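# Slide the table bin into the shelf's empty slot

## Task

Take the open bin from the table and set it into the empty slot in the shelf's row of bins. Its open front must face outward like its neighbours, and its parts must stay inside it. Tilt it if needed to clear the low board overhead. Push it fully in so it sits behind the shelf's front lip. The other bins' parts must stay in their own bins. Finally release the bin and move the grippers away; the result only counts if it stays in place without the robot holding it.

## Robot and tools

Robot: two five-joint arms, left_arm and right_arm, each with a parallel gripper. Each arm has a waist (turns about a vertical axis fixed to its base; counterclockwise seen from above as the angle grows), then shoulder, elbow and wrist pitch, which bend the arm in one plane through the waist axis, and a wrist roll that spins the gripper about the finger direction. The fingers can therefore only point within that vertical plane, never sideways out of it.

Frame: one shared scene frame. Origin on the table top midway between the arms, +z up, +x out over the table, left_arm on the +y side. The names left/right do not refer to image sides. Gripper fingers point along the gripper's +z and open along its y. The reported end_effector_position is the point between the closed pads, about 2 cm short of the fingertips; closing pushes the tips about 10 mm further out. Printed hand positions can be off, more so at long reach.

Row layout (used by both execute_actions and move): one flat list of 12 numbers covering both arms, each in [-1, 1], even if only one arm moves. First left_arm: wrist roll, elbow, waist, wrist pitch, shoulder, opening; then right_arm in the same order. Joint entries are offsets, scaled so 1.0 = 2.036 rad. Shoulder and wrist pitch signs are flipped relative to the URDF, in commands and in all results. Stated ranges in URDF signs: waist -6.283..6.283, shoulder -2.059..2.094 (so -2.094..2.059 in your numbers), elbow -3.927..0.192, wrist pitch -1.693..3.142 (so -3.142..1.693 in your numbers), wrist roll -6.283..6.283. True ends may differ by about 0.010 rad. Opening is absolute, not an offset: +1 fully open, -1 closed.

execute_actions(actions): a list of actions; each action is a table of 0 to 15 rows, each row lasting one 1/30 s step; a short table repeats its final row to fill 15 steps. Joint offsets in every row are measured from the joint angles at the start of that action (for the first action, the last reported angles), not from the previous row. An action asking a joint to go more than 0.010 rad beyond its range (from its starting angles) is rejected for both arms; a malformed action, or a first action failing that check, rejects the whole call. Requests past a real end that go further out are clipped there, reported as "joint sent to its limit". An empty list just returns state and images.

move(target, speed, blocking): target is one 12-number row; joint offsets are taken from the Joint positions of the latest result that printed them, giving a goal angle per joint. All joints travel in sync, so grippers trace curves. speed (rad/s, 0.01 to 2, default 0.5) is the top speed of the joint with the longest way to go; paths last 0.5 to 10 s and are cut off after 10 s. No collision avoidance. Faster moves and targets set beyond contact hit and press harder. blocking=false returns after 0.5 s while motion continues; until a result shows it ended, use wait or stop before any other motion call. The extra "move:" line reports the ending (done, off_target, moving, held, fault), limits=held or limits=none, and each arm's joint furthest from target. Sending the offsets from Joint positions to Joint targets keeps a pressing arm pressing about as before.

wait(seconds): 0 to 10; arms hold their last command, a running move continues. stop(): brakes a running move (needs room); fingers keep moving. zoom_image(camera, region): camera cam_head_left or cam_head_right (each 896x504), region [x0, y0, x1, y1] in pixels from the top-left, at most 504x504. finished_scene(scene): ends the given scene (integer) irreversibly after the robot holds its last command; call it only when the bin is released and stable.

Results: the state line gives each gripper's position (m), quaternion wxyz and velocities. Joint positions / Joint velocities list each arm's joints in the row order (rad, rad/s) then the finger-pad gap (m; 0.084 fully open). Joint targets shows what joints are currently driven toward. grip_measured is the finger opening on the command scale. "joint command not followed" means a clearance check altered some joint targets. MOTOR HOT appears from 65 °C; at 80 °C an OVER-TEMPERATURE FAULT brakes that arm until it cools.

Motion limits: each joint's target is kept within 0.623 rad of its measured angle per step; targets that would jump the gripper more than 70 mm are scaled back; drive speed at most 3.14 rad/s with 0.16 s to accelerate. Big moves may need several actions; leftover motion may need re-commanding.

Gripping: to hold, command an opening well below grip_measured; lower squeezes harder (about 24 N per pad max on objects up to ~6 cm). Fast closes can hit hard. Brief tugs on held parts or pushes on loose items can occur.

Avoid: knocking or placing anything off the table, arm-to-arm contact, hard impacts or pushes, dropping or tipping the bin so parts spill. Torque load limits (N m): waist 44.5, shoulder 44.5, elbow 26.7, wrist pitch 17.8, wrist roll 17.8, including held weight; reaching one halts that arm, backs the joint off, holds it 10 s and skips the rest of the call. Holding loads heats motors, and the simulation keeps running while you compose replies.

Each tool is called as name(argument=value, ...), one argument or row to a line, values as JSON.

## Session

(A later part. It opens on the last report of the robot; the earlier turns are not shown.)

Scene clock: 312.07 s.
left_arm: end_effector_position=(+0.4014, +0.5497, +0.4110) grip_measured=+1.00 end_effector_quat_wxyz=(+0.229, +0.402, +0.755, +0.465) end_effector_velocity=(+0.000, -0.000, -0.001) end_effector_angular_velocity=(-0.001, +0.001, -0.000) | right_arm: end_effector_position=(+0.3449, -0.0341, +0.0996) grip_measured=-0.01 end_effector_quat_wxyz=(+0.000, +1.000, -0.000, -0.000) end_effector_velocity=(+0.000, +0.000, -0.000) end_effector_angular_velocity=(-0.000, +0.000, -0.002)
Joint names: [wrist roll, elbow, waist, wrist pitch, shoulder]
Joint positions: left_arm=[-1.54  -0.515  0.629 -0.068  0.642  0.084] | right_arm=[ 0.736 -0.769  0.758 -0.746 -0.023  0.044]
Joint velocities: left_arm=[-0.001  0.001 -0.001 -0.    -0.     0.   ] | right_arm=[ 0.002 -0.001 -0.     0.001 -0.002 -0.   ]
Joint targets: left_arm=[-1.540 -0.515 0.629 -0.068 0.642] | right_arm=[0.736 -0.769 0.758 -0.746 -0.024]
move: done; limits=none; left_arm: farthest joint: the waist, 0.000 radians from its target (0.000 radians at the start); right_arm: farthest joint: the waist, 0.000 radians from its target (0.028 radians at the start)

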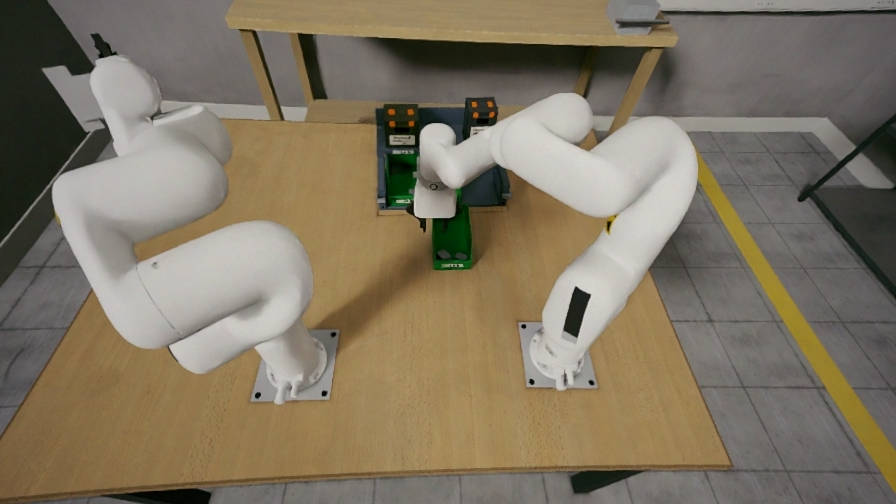

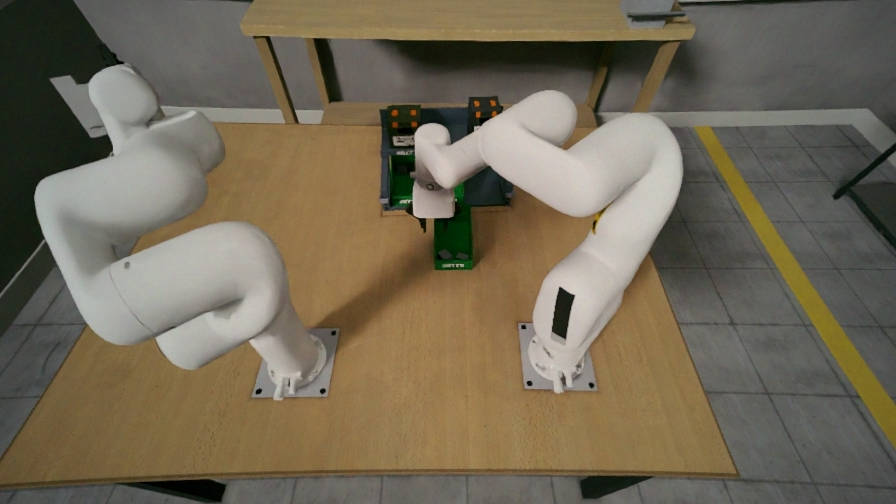

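move(
  target=[0, 0, 0, 0, 0, 1, 0, 0.01304, 0, 0.05605, -0.04302, 0.0],
  speed=0.25,
)

zoom_image(
  camera="cam_head_left",
  region=[395, 190, 495, 280],
)

zoom_image(
  camera="cam_head_right",
  region=[395, 190, 495, 280],
)

Scene clock: 319.67 s.
left_arm: end_effector_position=(+0.4014, +0.5497, +0.4110) grip_measured=+1.00 end_effector_quat_wxyz=(+0.229, +0.402, +0.755, +0.465) end_effector_velocity=(-0.000, +0.001, +0.000) end_effector_angular_velocity=(-0.000, -0.000, +0.001) | right_arm: end_effector_position=(+0.3451, -0.0339, +0.0619) grip_measured=-0.01 end_effector_quat_wxyz=(-0.000, +1.000, -0.000, +0.000) end_effector_velocity=(-0.001, -0.001, -0.002) end_effector_angular_velocity=(-0.003, +0.003, -0.001)
Joint names: [wrist roll, elbow, waist, wrist pitch, shoulder]
Joint positions: left_arm=[-1.54  -0.515  0.629 -0.068  0.642  0.084] | right_arm=[ 0.736 -0.743  0.758 -0.632 -0.111  0.044]
Joint velocities: left_arm=[-0.001 -0.001  0.001 -0.    -0.001  0.   ] | right_arm=[ 0.     0.002 -0.     0.001 -0.003  0.   ]
Joint targets: left_arm=[-1.540 -0.515 0.629 -0.068 0.642] | right_arm=[0.736 -0.743 0.758 -0.632 -0.111]
move: done; limits=none; left_arm: farthest joint: the waist, 0.000 radians from its target (0.000 radians at the start); right_arm: farthest joint: the waist, 0.000 radians from its target (0.000 radians at the start)

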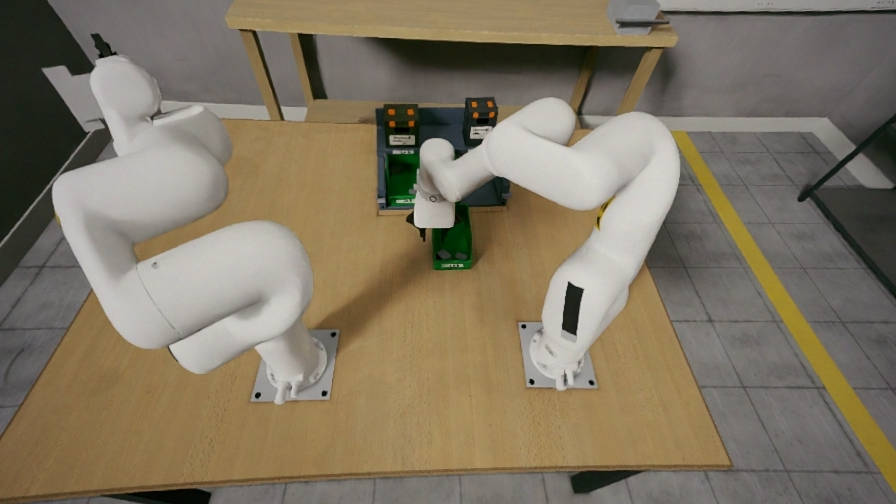

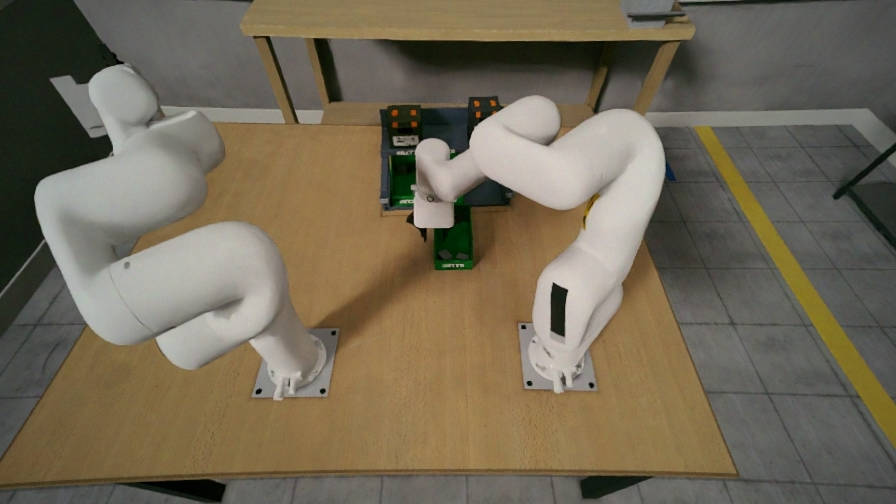

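Region (395, 190, 495, 280) of cam_head_left's 896x504 image, scaled by 5.040, with more detail than that image has; it fills the top 454 rows of this view, and the rest is white.

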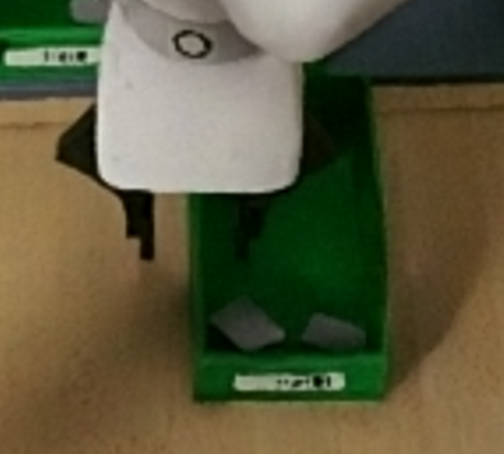

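Region (395, 190, 495, 280) of cam_head_right's 896x504 image, scaled by 5.040, with more detail than that image has; it fills the top 454 rows of this view, and the rest is white.

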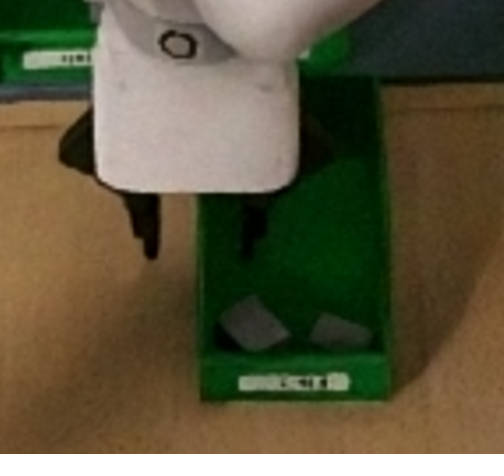

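execute_actions(
  actions=[
    [[0,0,0,0,0,1,0,0,0,0,0,-0.1],[0,0,0,0,0,1,0,0,0,0,0,-0.2],[0,0,0,0,0,1,0,0,0,0,0,-0.3],[0,0,0,0,0,1,0,0,0,0,0,-0.4],[0,0,0,0,0,1,0,0,0,0,0,-0.5],[0,0,0,0,0,1,0,0,0,0,0,-0.58],[0,0,0,0,0,1,0,0,0,0,0,-0.65],[0,0,0,0,0,1,0,0,0,0,0,-0.71],[0,0,0,0,0,1,0,0,0,0,0,-0.76],[0,0,0,0,0,1,0,0,0,0,0,-0.80],[0,0,0,0,0,1,0,0,0,0,0,-0.83],[0,0,0,0,0,1,0,0,0,0,0,-0.86],[0,0,0,0,0,1,0,0,0,0,0,-0.88],[0,0,0,0,0,1,0,0,0,0,0,-0.90],[0,0,0,0,0,1,0,0,0,0,0,-0.92]],
    [[0,0,0,0,0,1,0,0,0,0,0,-0.94],[0,0,0,0,0,1,0,0,0,0,0,-0.96],[0,0,0,0,0,1,0,0,0,0,0,-0.98],[0,0,0,0,0,1,0,0,0,0,0,-1.0]],
  ],
)

zoom_image(
  camera="cam_head_left",
  region=[395, 190, 495, 280],
)

Scene clock: 326.47 s.
left_arm: end_effector_position=(+0.4014, +0.5497, +0.4110) grip_measured=+1.00 end_effector_quat_wxyz=(+0.229, +0.402, +0.755, +0.465) end_effector_velocity=(-0.000, +0.000, -0.001) end_effector_angular_velocity=(-0.001, +0.001, +0.001) | right_arm: end_effector_position=(+0.3450, -0.0341, +0.0618) grip_measured=-0.94 end_effector_quat_wxyz=(+0.000, +1.000, -0.000, -0.000) end_effector_velocity=(-0.000, -0.000, -0.000) end_effector_angular_velocity=(-0.001, +0.001, +0.000)
Joint names: [wrist roll, elbow, waist, wrist pitch, shoulder]
Joint positions: left_arm=[-1.54  -0.515  0.629 -0.068  0.642  0.084] | right_arm=[ 0.736 -0.743  0.758 -0.632 -0.111  0.003]
Joint velocities: left_arm=[-0.001  0.001  0.     0.    -0.     0.   ] | right_arm=[-0.     0.    -0.    -0.001  0.    -0.   ]
Joint targets: left_arm=[-1.540 -0.515 0.629 -0.068 0.642] | right_arm=[0.736 -0.743 0.758 -0.632 -0.111]

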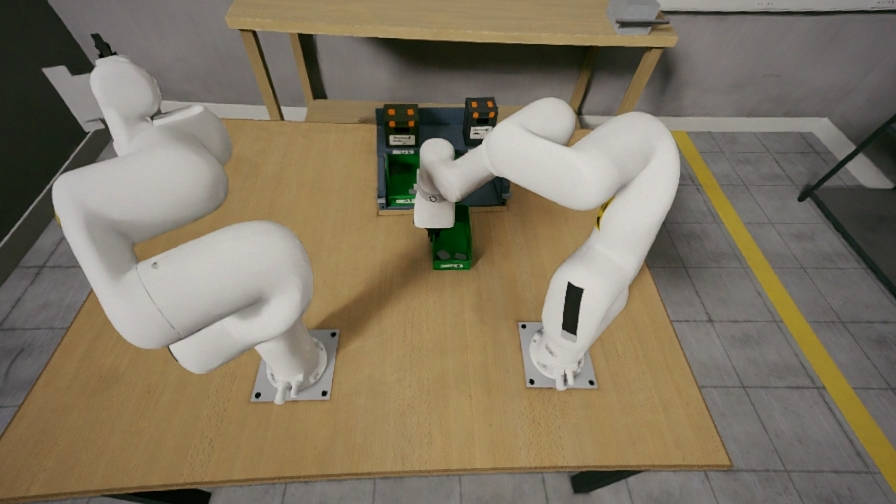

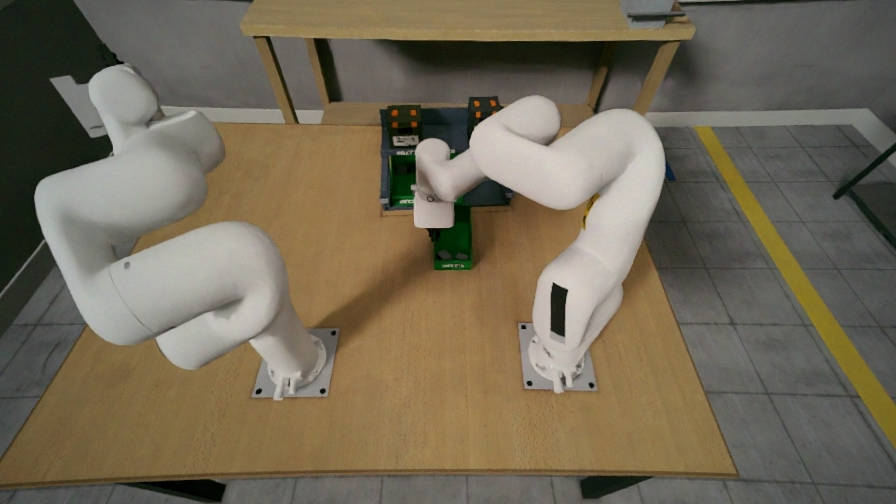

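Region (395, 190, 495, 280) of cam_head_left's 896x504 image, scaled by 5.040, with more detail than that image has; it fills the top 454 rows of this view, and the rest is white.

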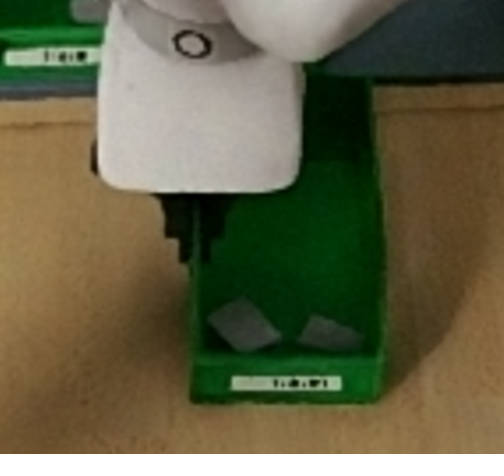

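zoom_image(
  camera="cam_head_left",
  region=[425, 250, 481, 278],
)

zoom_image(
  camera="cam_head_left",
  region=[370, 195, 520, 225],
)

Region (425, 250, 481, 278) of cam_head_left's 896x504 image, scaled by 9.000, with more detail than that image has.

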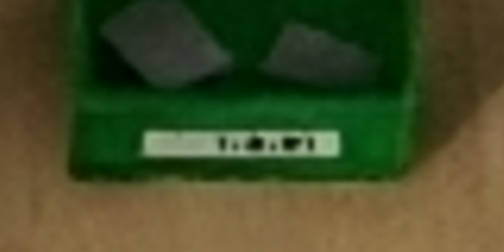

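Region (370, 195, 520, 225) of cam_head_left's 896x504 image, scaled by 3.360, with more detail than that image has; it fills the top 101 rows of this view, and the rest is white.

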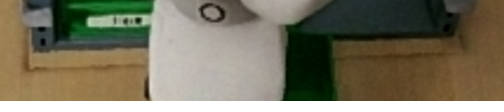

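move(
  target=[0, 0, 0, 0, 0, 1, 0, -0.01304, 0, -0.05605, 0.04302, -1.0],
  speed=0.2,
)

zoom_image(
  camera="cam_head_left",
  region=[395, 190, 495, 280],
)

zoom_image(
  camera="cam_head_right",
  region=[395, 190, 495, 280],
)

Scene clock: 377.10 s.
left_arm: end_effector_position=(+0.4014, +0.5497, +0.4110) grip_measured=+1.00 end_effector_quat_wxyz=(+0.229, +0.402, +0.755, +0.465) end_effector_velocity=(-0.000, -0.000, -0.002) end_effector_angular_velocity=(-0.001, +0.004, -0.000) | right_arm: end_effector_position=(+0.3449, -0.0342, +0.0995) grip_measured=-0.94 end_effector_quat_wxyz=(+0.000, +1.000, -0.000, -0.000) end_effector_velocity=(+0.001, +0.001, +0.002) end_effector_angular_velocity=(+0.003, -0.004, -0.001)
Joint names: [wrist roll, elbow, waist, wrist pitch, shoulder]
Joint positions: left_arm=[-1.54  -0.515  0.629 -0.068  0.642  0.084] | right_arm=[ 0.736 -0.769  0.758 -0.746 -0.023  0.003]
Joint velocities: left_arm=[ 0.001  0.003  0.    -0.    -0.001  0.   ] | right_arm=[ 0.001 -0.003 -0.    -0.     0.003 -0.   ]
Joint targets: left_arm=[-1.540 -0.515 0.629 -0.068 0.642] | right_arm=[0.736 -0.769 0.758 -0.746 -0.023]
move: done; limits=none; left_arm: farthest joint: the waist, 0.000 radians from its target (0.000 radians at the start); right_arm: farthest joint: the elbow, 0.001 radians from its target (0.027 radians at the start)

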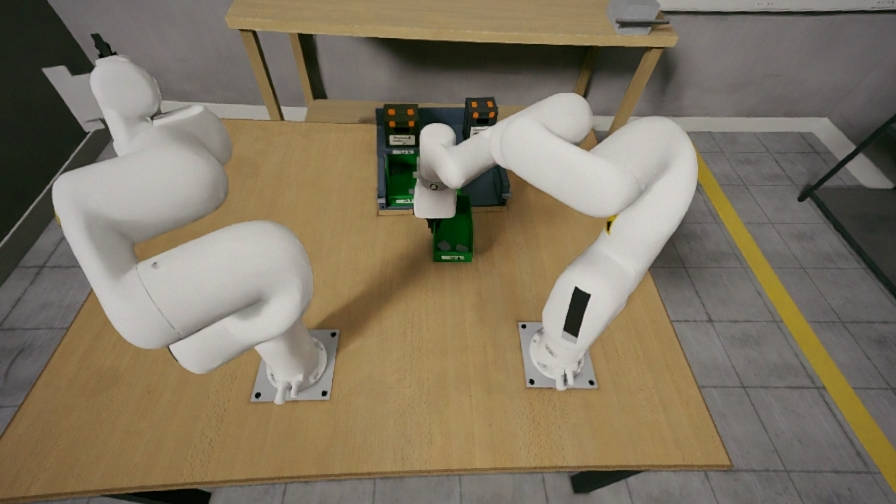

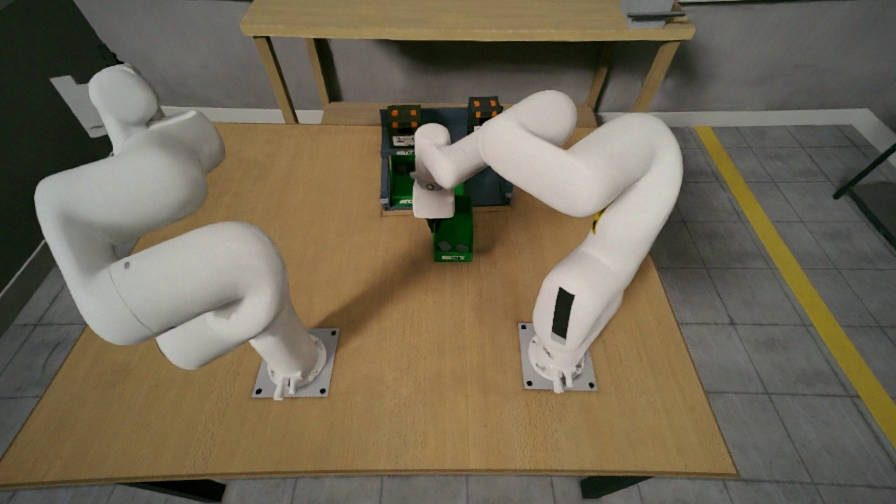

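Region (395, 190, 495, 280) of cam_head_left's 896x504 image, scaled by 5.040, with more detail than that image has; it fills the top 454 rows of this view, and the rest is white.

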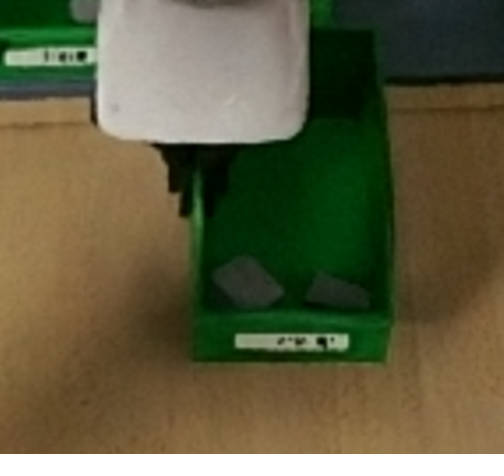

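Region (395, 190, 495, 280) of cam_head_right's 896x504 image, scaled by 5.040, with more detail than that image has; it fills the top 454 rows of this view, and the rest is white.

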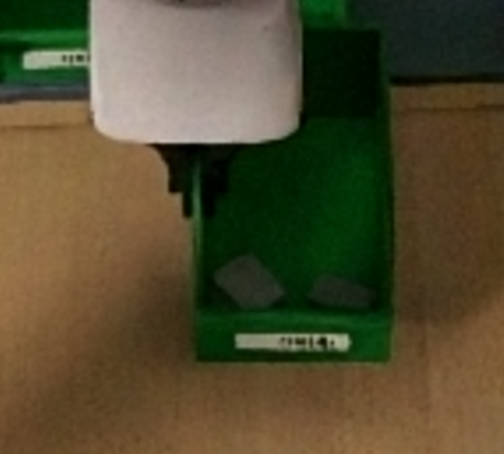

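move(
  target=[0, 0, 0, 0, 0, 1, -0.12583, 0.03048, -0.11061, -0.00269, 0.03316, -1.0],
  speed=0.3,
)

zoom_image(
  camera="cam_head_left",
  region=[420, 160, 530, 260],
)

zoom_image(
  camera="cam_head_right",
  region=[420, 160, 530, 260],
)

Scene clock: 387.00 s.
left_arm: end_effector_position=(+0.4014, +0.5497, +0.4110) grip_measured=+1.00 end_effector_quat_wxyz=(+0.229, +0.402, +0.755, +0.465) end_effector_velocity=(-0.000, +0.000, +0.000) end_effector_angular_velocity=(+0.000, -0.001, +0.001) | right_arm: end_effector_position=(+0.3847, -0.1205, +0.1045) grip_measured=-0.94 end_effector_quat_wxyz=(+0.000, +1.000, +0.015, -0.000) end_effector_velocity=(+0.000, -0.001, +0.000) end_effector_angular_velocity=(+0.000, -0.000, -0.001)
Joint names: [wrist roll, elbow, waist, wrist pitch, shoulder]
Joint positions: left_arm=[-1.54  -0.515  0.629 -0.068  0.642  0.084] | right_arm=[ 0.48  -0.707  0.534 -0.752  0.044  0.003]
Joint velocities: left_arm=[-0.     0.     0.001 -0.     0.001  0.   ] | right_arm=[-0.001  0.001 -0.002  0.     0.001  0.   ]
Joint targets: left_arm=[-1.540 -0.515 0.629 -0.068 0.642] | right_arm=[0.480 -0.707 0.533 -0.752 0.044]
move: done; limits=none; left_arm: farthest joint: the waist, 0.000 radians from its target (0.000 radians at the start); right_arm: farthest joint: the waist, 0.001 radians from its target (0.225 radians at the start)

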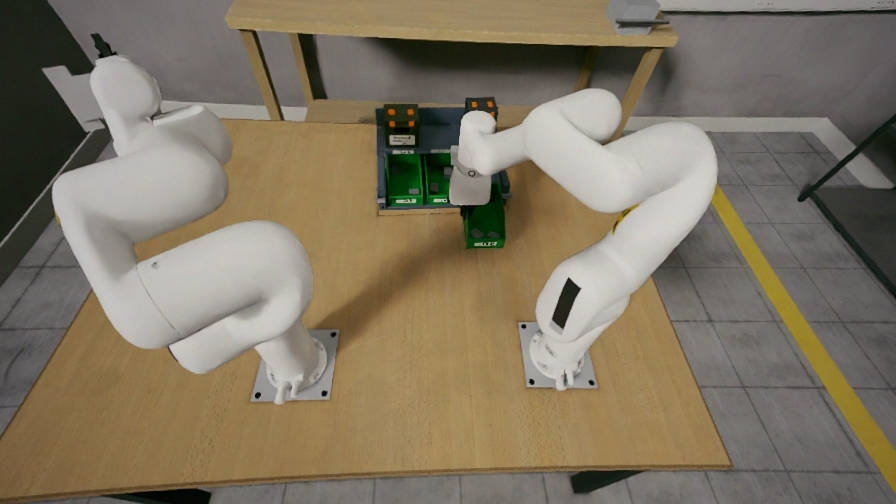

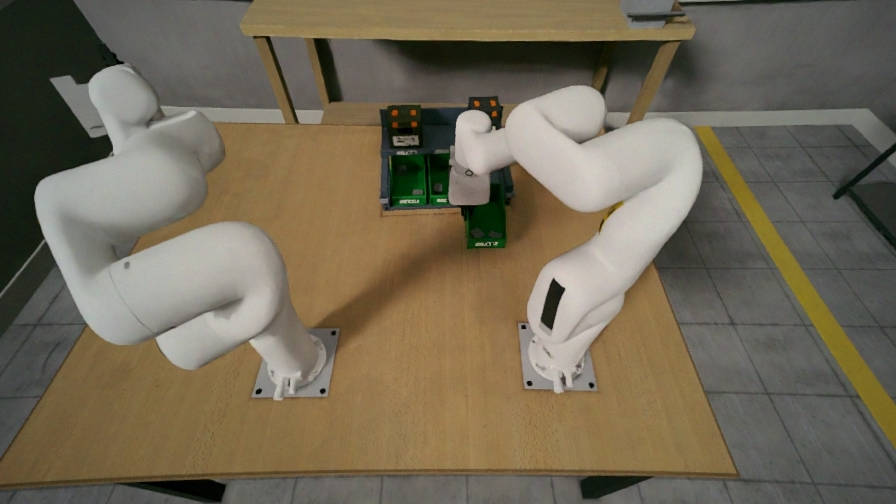

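Region (420, 160, 530, 260) of cam_head_left's 896x504 image, scaled by 4.582, with more detail than that image has; it fills the top 458 rows of this view, and the rest is white.

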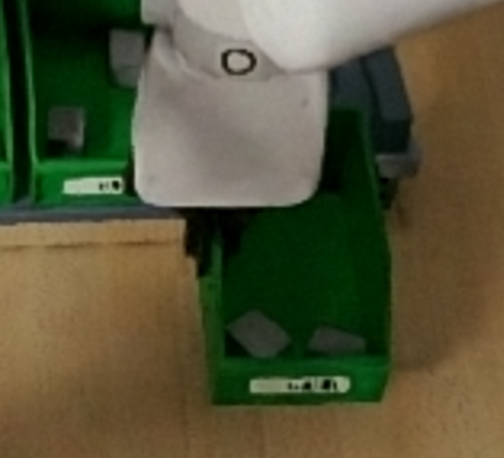

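Region (420, 160, 530, 260) of cam_head_right's 896x504 image, scaled by 4.582, with more detail than that image has; it fills the top 458 rows of this view, and the rest is white.

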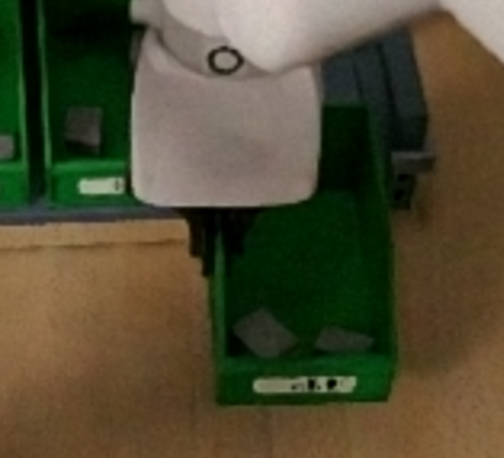

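move(
  target=[0, 0, 0, 0, 0, 1, -0.00756, 0, -0.0078, 0, 0, -1.0],
  speed=0.1,
)

Scene clock: 454.83 s.
left_arm: end_effector_position=(+0.4014, +0.5497, +0.4110) grip_measured=+1.00 end_effector_quat_wxyz=(+0.229, +0.402, +0.755, +0.465) end_effector_velocity=(+0.000, -0.000, +0.001) end_effector_angular_velocity=(+0.002, -0.001, -0.001) | right_arm: end_effector_position=(+0.3878, -0.1261, +0.1045) grip_measured=-0.94 end_effector_quat_wxyz=(+0.000, +1.000, +0.015, -0.000) end_effector_velocity=(+0.000, +0.000, +0.000) end_effector_angular_velocity=(+0.000, -0.000, +0.000)
Joint names: [wrist roll, elbow, waist, wrist pitch, shoulder]
Joint positions: left_arm=[-1.54  -0.515  0.629 -0.068  0.642  0.084] | right_arm=[ 0.465 -0.707  0.518 -0.752  0.044  0.003]
Joint velocities: left_arm=[ 0.001 -0.001 -0.001 -0.     0.001  0.   ] | right_arm=[-0.001 -0.    -0.    -0.     0.     0.   ]
Joint targets: left_arm=[-1.540 -0.515 0.629 -0.068 0.642] | right_arm=[0.465 -0.707 0.518 -0.752 0.044]
move: done; limits=none; left_arm: farthest joint: the waist, 0.000 radians from its target (0.000 radians at the start); right_arm: farthest joint: the waist, 0.000 radians from its target (0.015 radians at the start)

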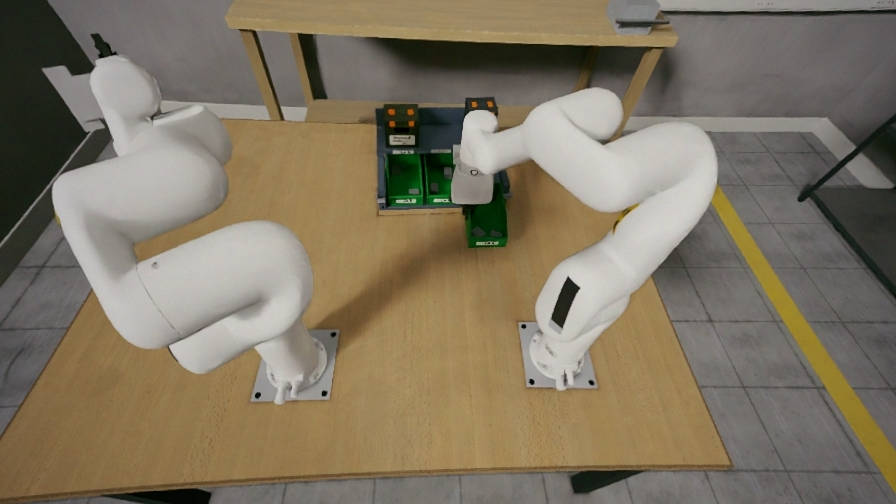

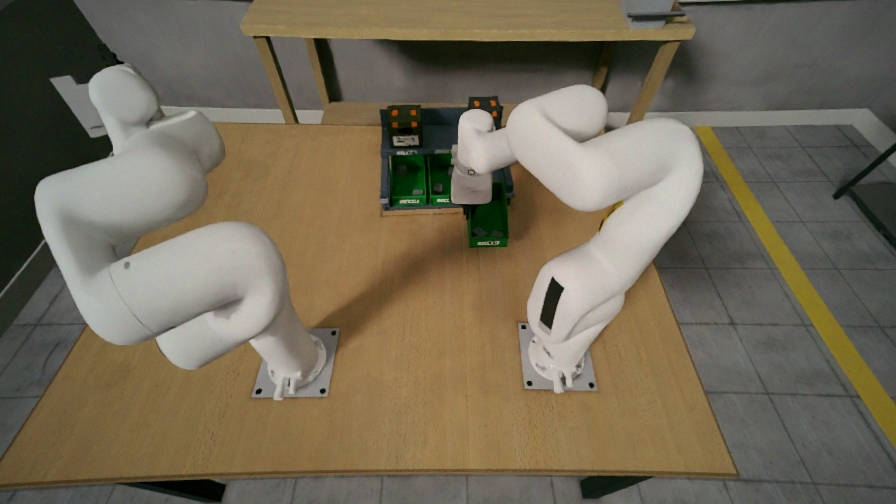

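move(
  target=[0, 0, 0, 0, 0, 1, -0.04209, -0.21837, -0.04091, -0.11115, -0.16591, -1.0],
  speed=0.3,
)

zoom_image(
  camera="cam_head_left",
  region=[420, 140, 530, 240],
)

zoom_image(
  camera="cam_head_right",
  region=[420, 140, 530, 240],
)

Scene clock: 464.20 s.
left_arm: end_effector_position=(+0.4014, +0.5497, +0.4110) grip_measured=+1.00 end_effector_quat_wxyz=(+0.229, +0.402, +0.755, +0.465) end_effector_velocity=(-0.000, -0.000, -0.001) end_effector_angular_velocity=(-0.001, +0.001, +0.000) | right_arm: end_effector_position=(+0.4773, -0.1239, +0.0997) grip_measured=-0.94 end_effector_quat_wxyz=(+0.023, +0.998, +0.016, -0.055) end_effector_velocity=(+0.000, -0.000, -0.001) end_effector_angular_velocity=(-0.001, +0.002, +0.000)
Joint names: [wrist roll, elbow, waist, wrist pitch, shoulder]
Joint positions: left_arm=[-1.54  -0.515  0.629 -0.068  0.642  0.084] | right_arm=[ 0.379 -1.151  0.435 -0.978 -0.293  0.003]
Joint velocities: left_arm=[-0.     0.001  0.    -0.    -0.001  0.   ] | right_arm=[-0.001 -0.001 -0.001 -0.    -0.003 -0.   ]
Joint targets: left_arm=[-1.540 -0.515 0.629 -0.068 0.642] | right_arm=[0.379 -1.152 0.434 -0.978 -0.294]
move: done; limits=none; left_arm: farthest joint: the waist, 0.000 radians from its target (0.000 radians at the start); right_arm: farthest joint: the waist, 0.000 radians from its target (0.083 radians at the start)

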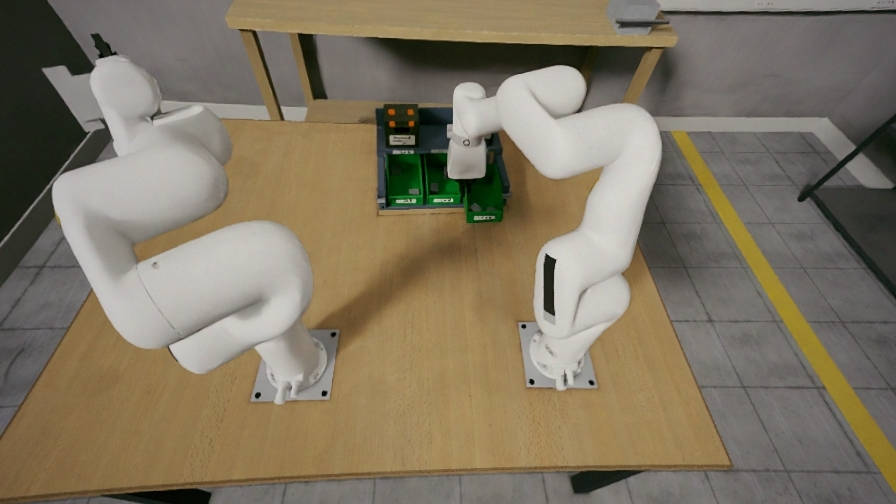

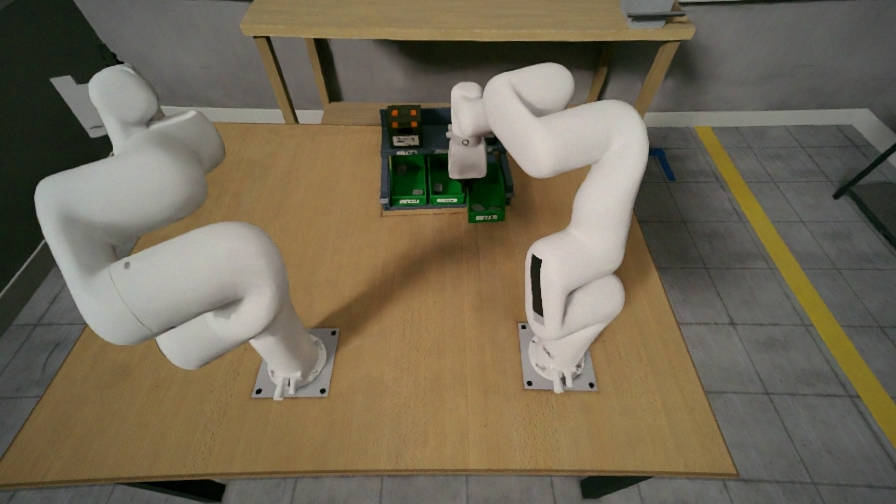

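Region (420, 140, 530, 240) of cam_head_left's 896x504 image, scaled by 4.582, with more detail than that image has; it fills the top 458 rows of this view, and the rest is white.

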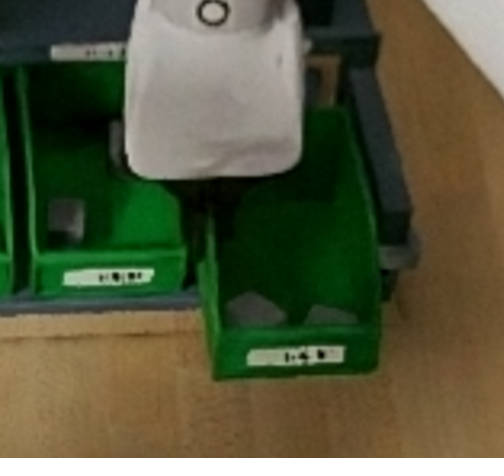

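Region (420, 140, 530, 240) of cam_head_right's 896x504 image, scaled by 4.582, with more detail than that image has; it fills the top 458 rows of this view, and the rest is white.

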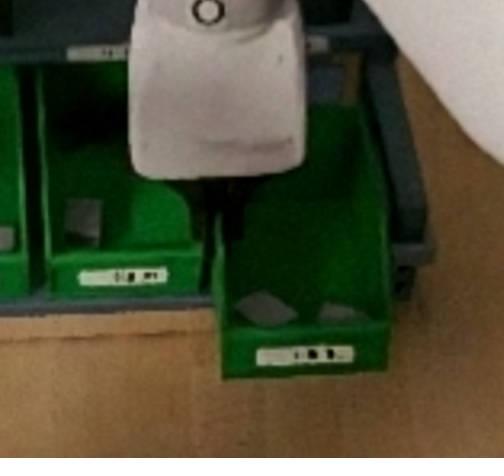

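move(
  target=[0, 0, 0, 0, 0, 1, -0.00688, -0.03193, -0.00697, -0.00128, -0.03065, -1.0],
  speed=0.1,
)

zoom_image(
  camera="cam_head_left",
  region=[420, 140, 530, 240],
)

zoom_image(
  camera="cam_head_right",
  region=[420, 140, 530, 240],
)

Scene clock: 485.37 s.
left_arm: end_effector_position=(+0.4014, +0.5497, +0.4110) grip_measured=+1.00 end_effector_quat_wxyz=(+0.229, +0.402, +0.755, +0.465) end_effector_velocity=(+0.000, +0.000, -0.000) end_effector_angular_velocity=(+0.000, +0.000, -0.000) | right_arm: end_effector_position=(+0.4950, -0.1240, +0.0917) grip_measured=-0.94 end_effector_quat_wxyz=(+0.022, +0.998, +0.016, -0.056) end_effector_velocity=(+0.000, +0.000, +0.000) end_effector_angular_velocity=(+0.000, -0.001, -0.000)
Joint names: [wrist roll, elbow, waist, wrist pitch, shoulder]
Joint positions: left_arm=[-1.54  -0.515  0.629 -0.068  0.642  0.084] | right_arm=[ 0.365 -1.216  0.42  -0.98  -0.356  0.003]
Joint velocities: left_arm=[ 0.    -0.     0.     0.    -0.001  0.   ] | right_arm=[-0.    -0.001 -0.    -0.    -0.     0.   ]
Joint targets: left_arm=[-1.540 -0.515 0.629 -0.068 0.642] | right_arm=[0.365 -1.216 0.420 -0.980 -0.356]
move: done; limits=none; left_arm: farthest joint: the waist, 0.000 radians from its target (0.000 radians at the start); right_arm: farthest joint: the waist, 0.000 radians from its target (0.014 radians at the start)

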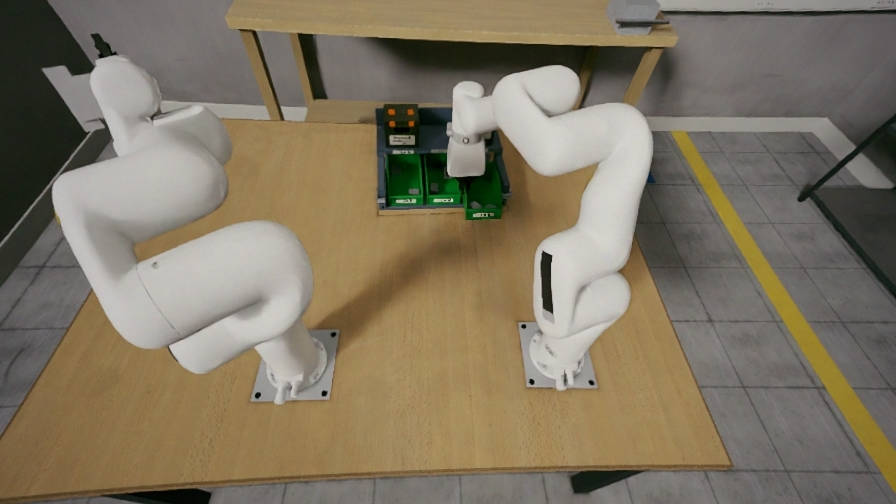

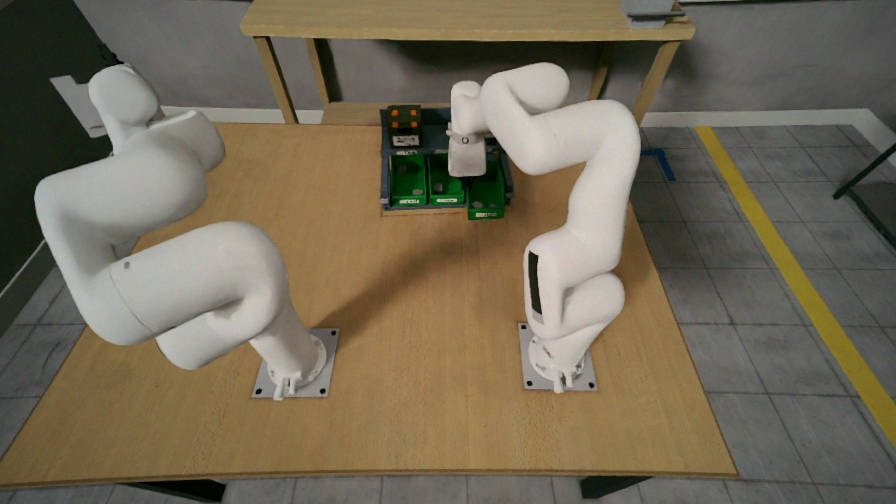

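Region (420, 140, 530, 240) of cam_head_left's 896x504 image, scaled by 4.582, with more detail than that image has; it fills the top 458 rows of this view, and the rest is white.

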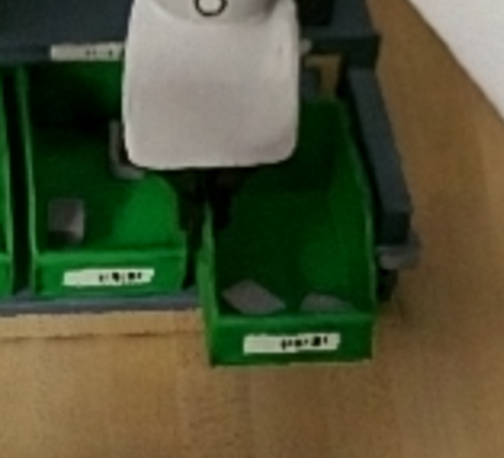

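Region (420, 140, 530, 240) of cam_head_right's 896x504 image, scaled by 4.582, with more detail than that image has; it fills the top 458 rows of this view, and the rest is white.

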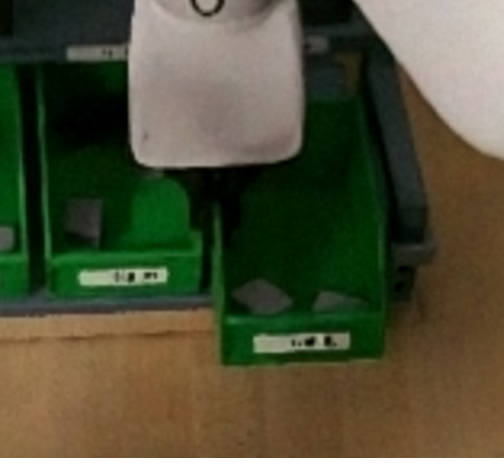

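execute_actions(
  actions=[],
)

Scene clock: 503.03 s.
left_arm: end_effector_position=(+0.4014, +0.5497, +0.4110) grip_measured=+1.00 end_effector_quat_wxyz=(+0.229, +0.402, +0.755, +0.465) end_effector_velocity=(+0.000, +0.000, -0.002) end_effector_angular_velocity=(-0.002, +0.003, +0.000) | right_arm: end_effector_position=(+0.4950, -0.1240, +0.0916) grip_measured=-0.94 end_effector_quat_wxyz=(+0.022, +0.998, +0.016, -0.056) end_effector_velocity=(-0.000, -0.000, -0.000) end_effector_angular_velocity=(-0.000, +0.001, +0.001)
Joint names: [wrist roll, elbow, waist, wrist pitch, shoulder]
Joint positions: left_arm=[-1.54  -0.515  0.629 -0.068  0.642  0.084] | right_arm=[ 0.365 -1.216  0.42  -0.98  -0.356  0.003]
Joint velocities: left_arm=[ 0.001  0.001  0.001  0.    -0.003  0.   ] | right_arm=[-0.001  0.001 -0.    -0.    -0.     0.   ]
Joint targets: left_arm=[-1.540 -0.515 0.629 -0.068 0.642] | right_arm=[0.365 -1.216 0.420 -0.980 -0.356]

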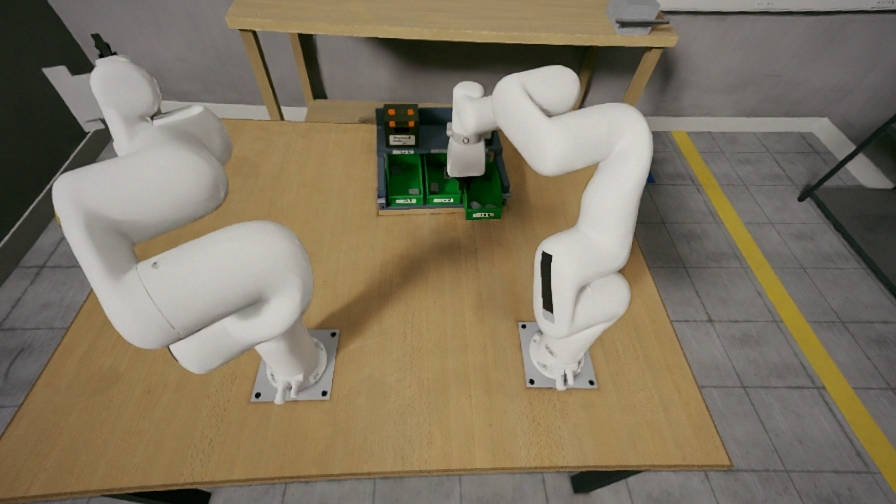

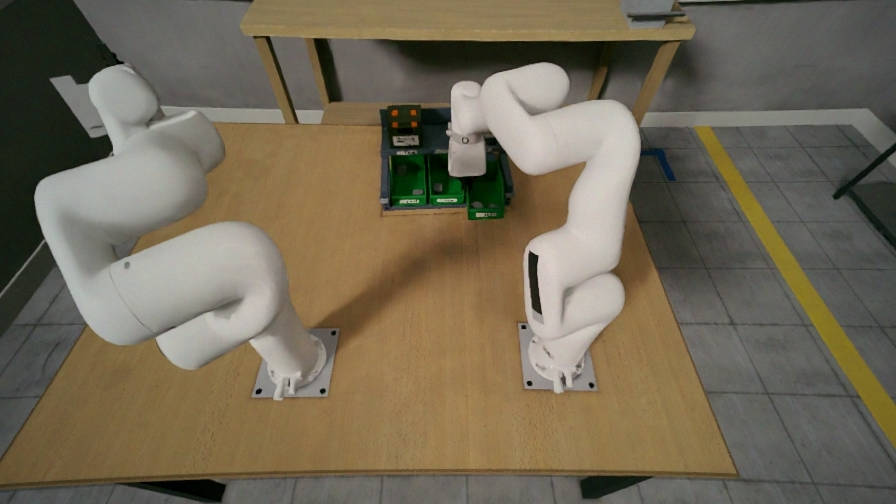

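zoom_image(
  camera="cam_head_left",
  region=[370, 100, 530, 230],
)

Region (370, 100, 530, 230) of cam_head_left's 896x504 image, scaled by 3.150, with more detail than that image has; it fills the top 410 rows of this view, and the rest is white.

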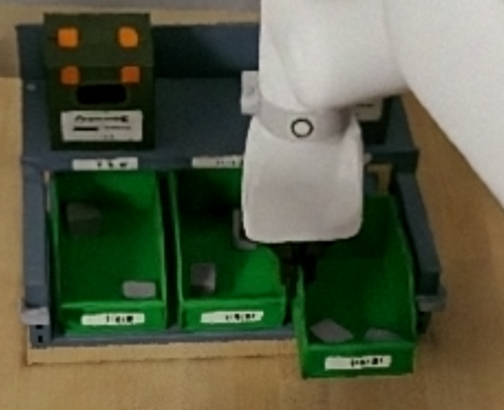

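move(
  target=[0,0,0,0,0,1,-0.00442,-0.02401,-0.00442,-0.0058,-0.01819,-1],
  speed=0.06,
)

Scene clock: 549.63 s.
left_arm: end_effector_position=(+0.4014, +0.5497, +0.4110) grip_measured=+1.00 end_effector_quat_wxyz=(+0.229, +0.402, +0.755, +0.465) end_effector_velocity=(+0.000, +0.000, -0.000) end_effector_angular_velocity=(-0.000, +0.000, +0.000) | right_arm: end_effector_position=(+0.5069, -0.1240, +0.0896) grip_measured=-0.94 end_effector_quat_wxyz=(+0.022, +0.998, +0.016, -0.056) end_effector_velocity=(-0.000, -0.000, -0.000) end_effector_angular_velocity=(-0.000, +0.001, -0.000)
Joint names: [wrist roll, elbow, waist, wrist pitch, shoulder]
Joint positions: left_arm=[-1.54  -0.515  0.629 -0.068  0.642  0.084] | right_arm=[ 0.356 -1.265  0.411 -0.992 -0.393  0.003]
Joint velocities: left_arm=[-0.    -0.    -0.     0.    -0.001  0.   ] | right_arm=[ 0.    -0.001 -0.    -0.001 -0.001 -0.   ]
Joint targets: left_arm=[-1.540 -0.515 0.629 -0.068 0.642] | right_arm=[0.356 -1.265 0.411 -0.992 -0.393]
move: done; limits=none; left_arm: farthest joint: the waist, 0.000 radians from its target (0.000 radians at the start); right_arm: farthest joint: the waist, 0.000 radians from its target (0.009 radians at the start)

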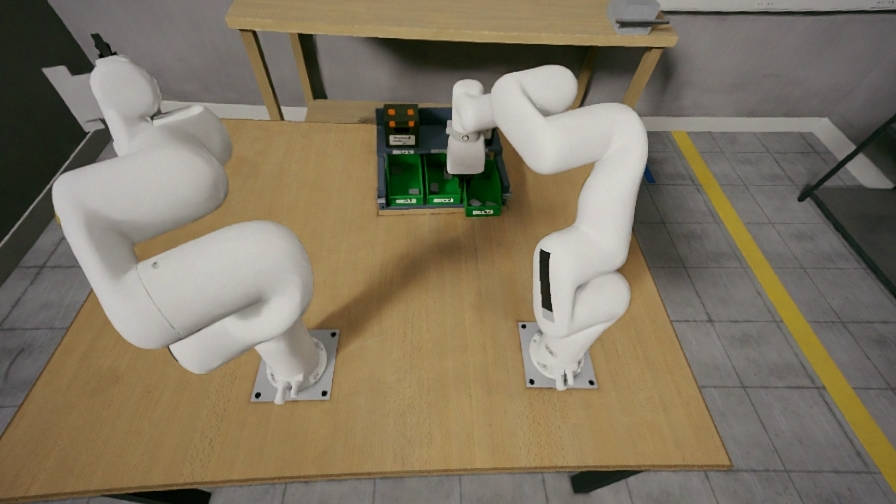

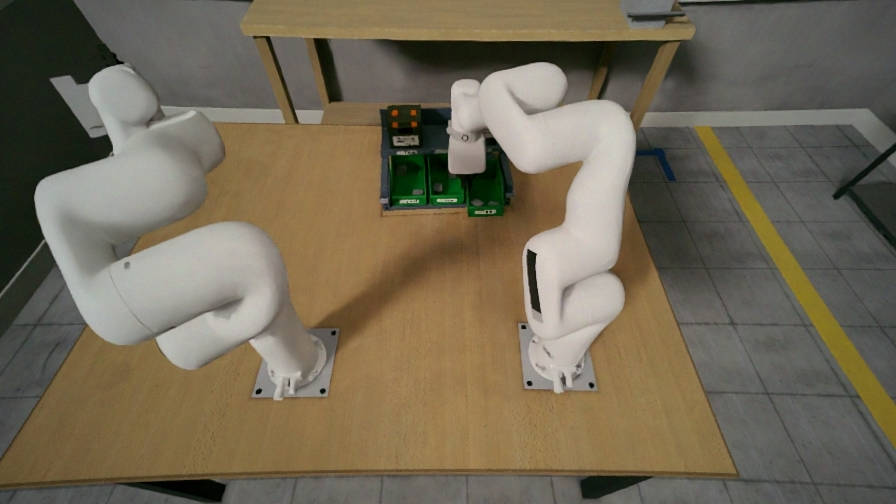

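zoom_image(
  camera="cam_head_right",
  region=[420, 140, 530, 230],
)

Region (420, 140, 530, 230) of cam_head_right's 896x504 image, scaled by 4.582, with more detail than that image has; it fills the top 412 rows of this view, and the rest is white.

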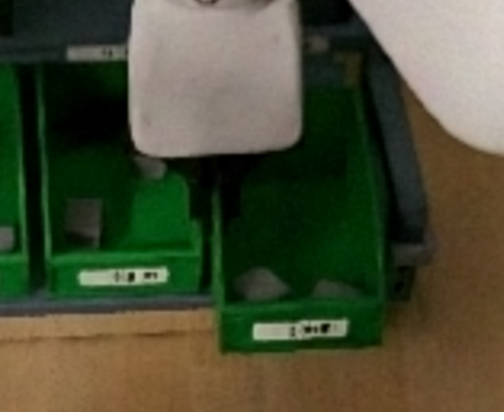

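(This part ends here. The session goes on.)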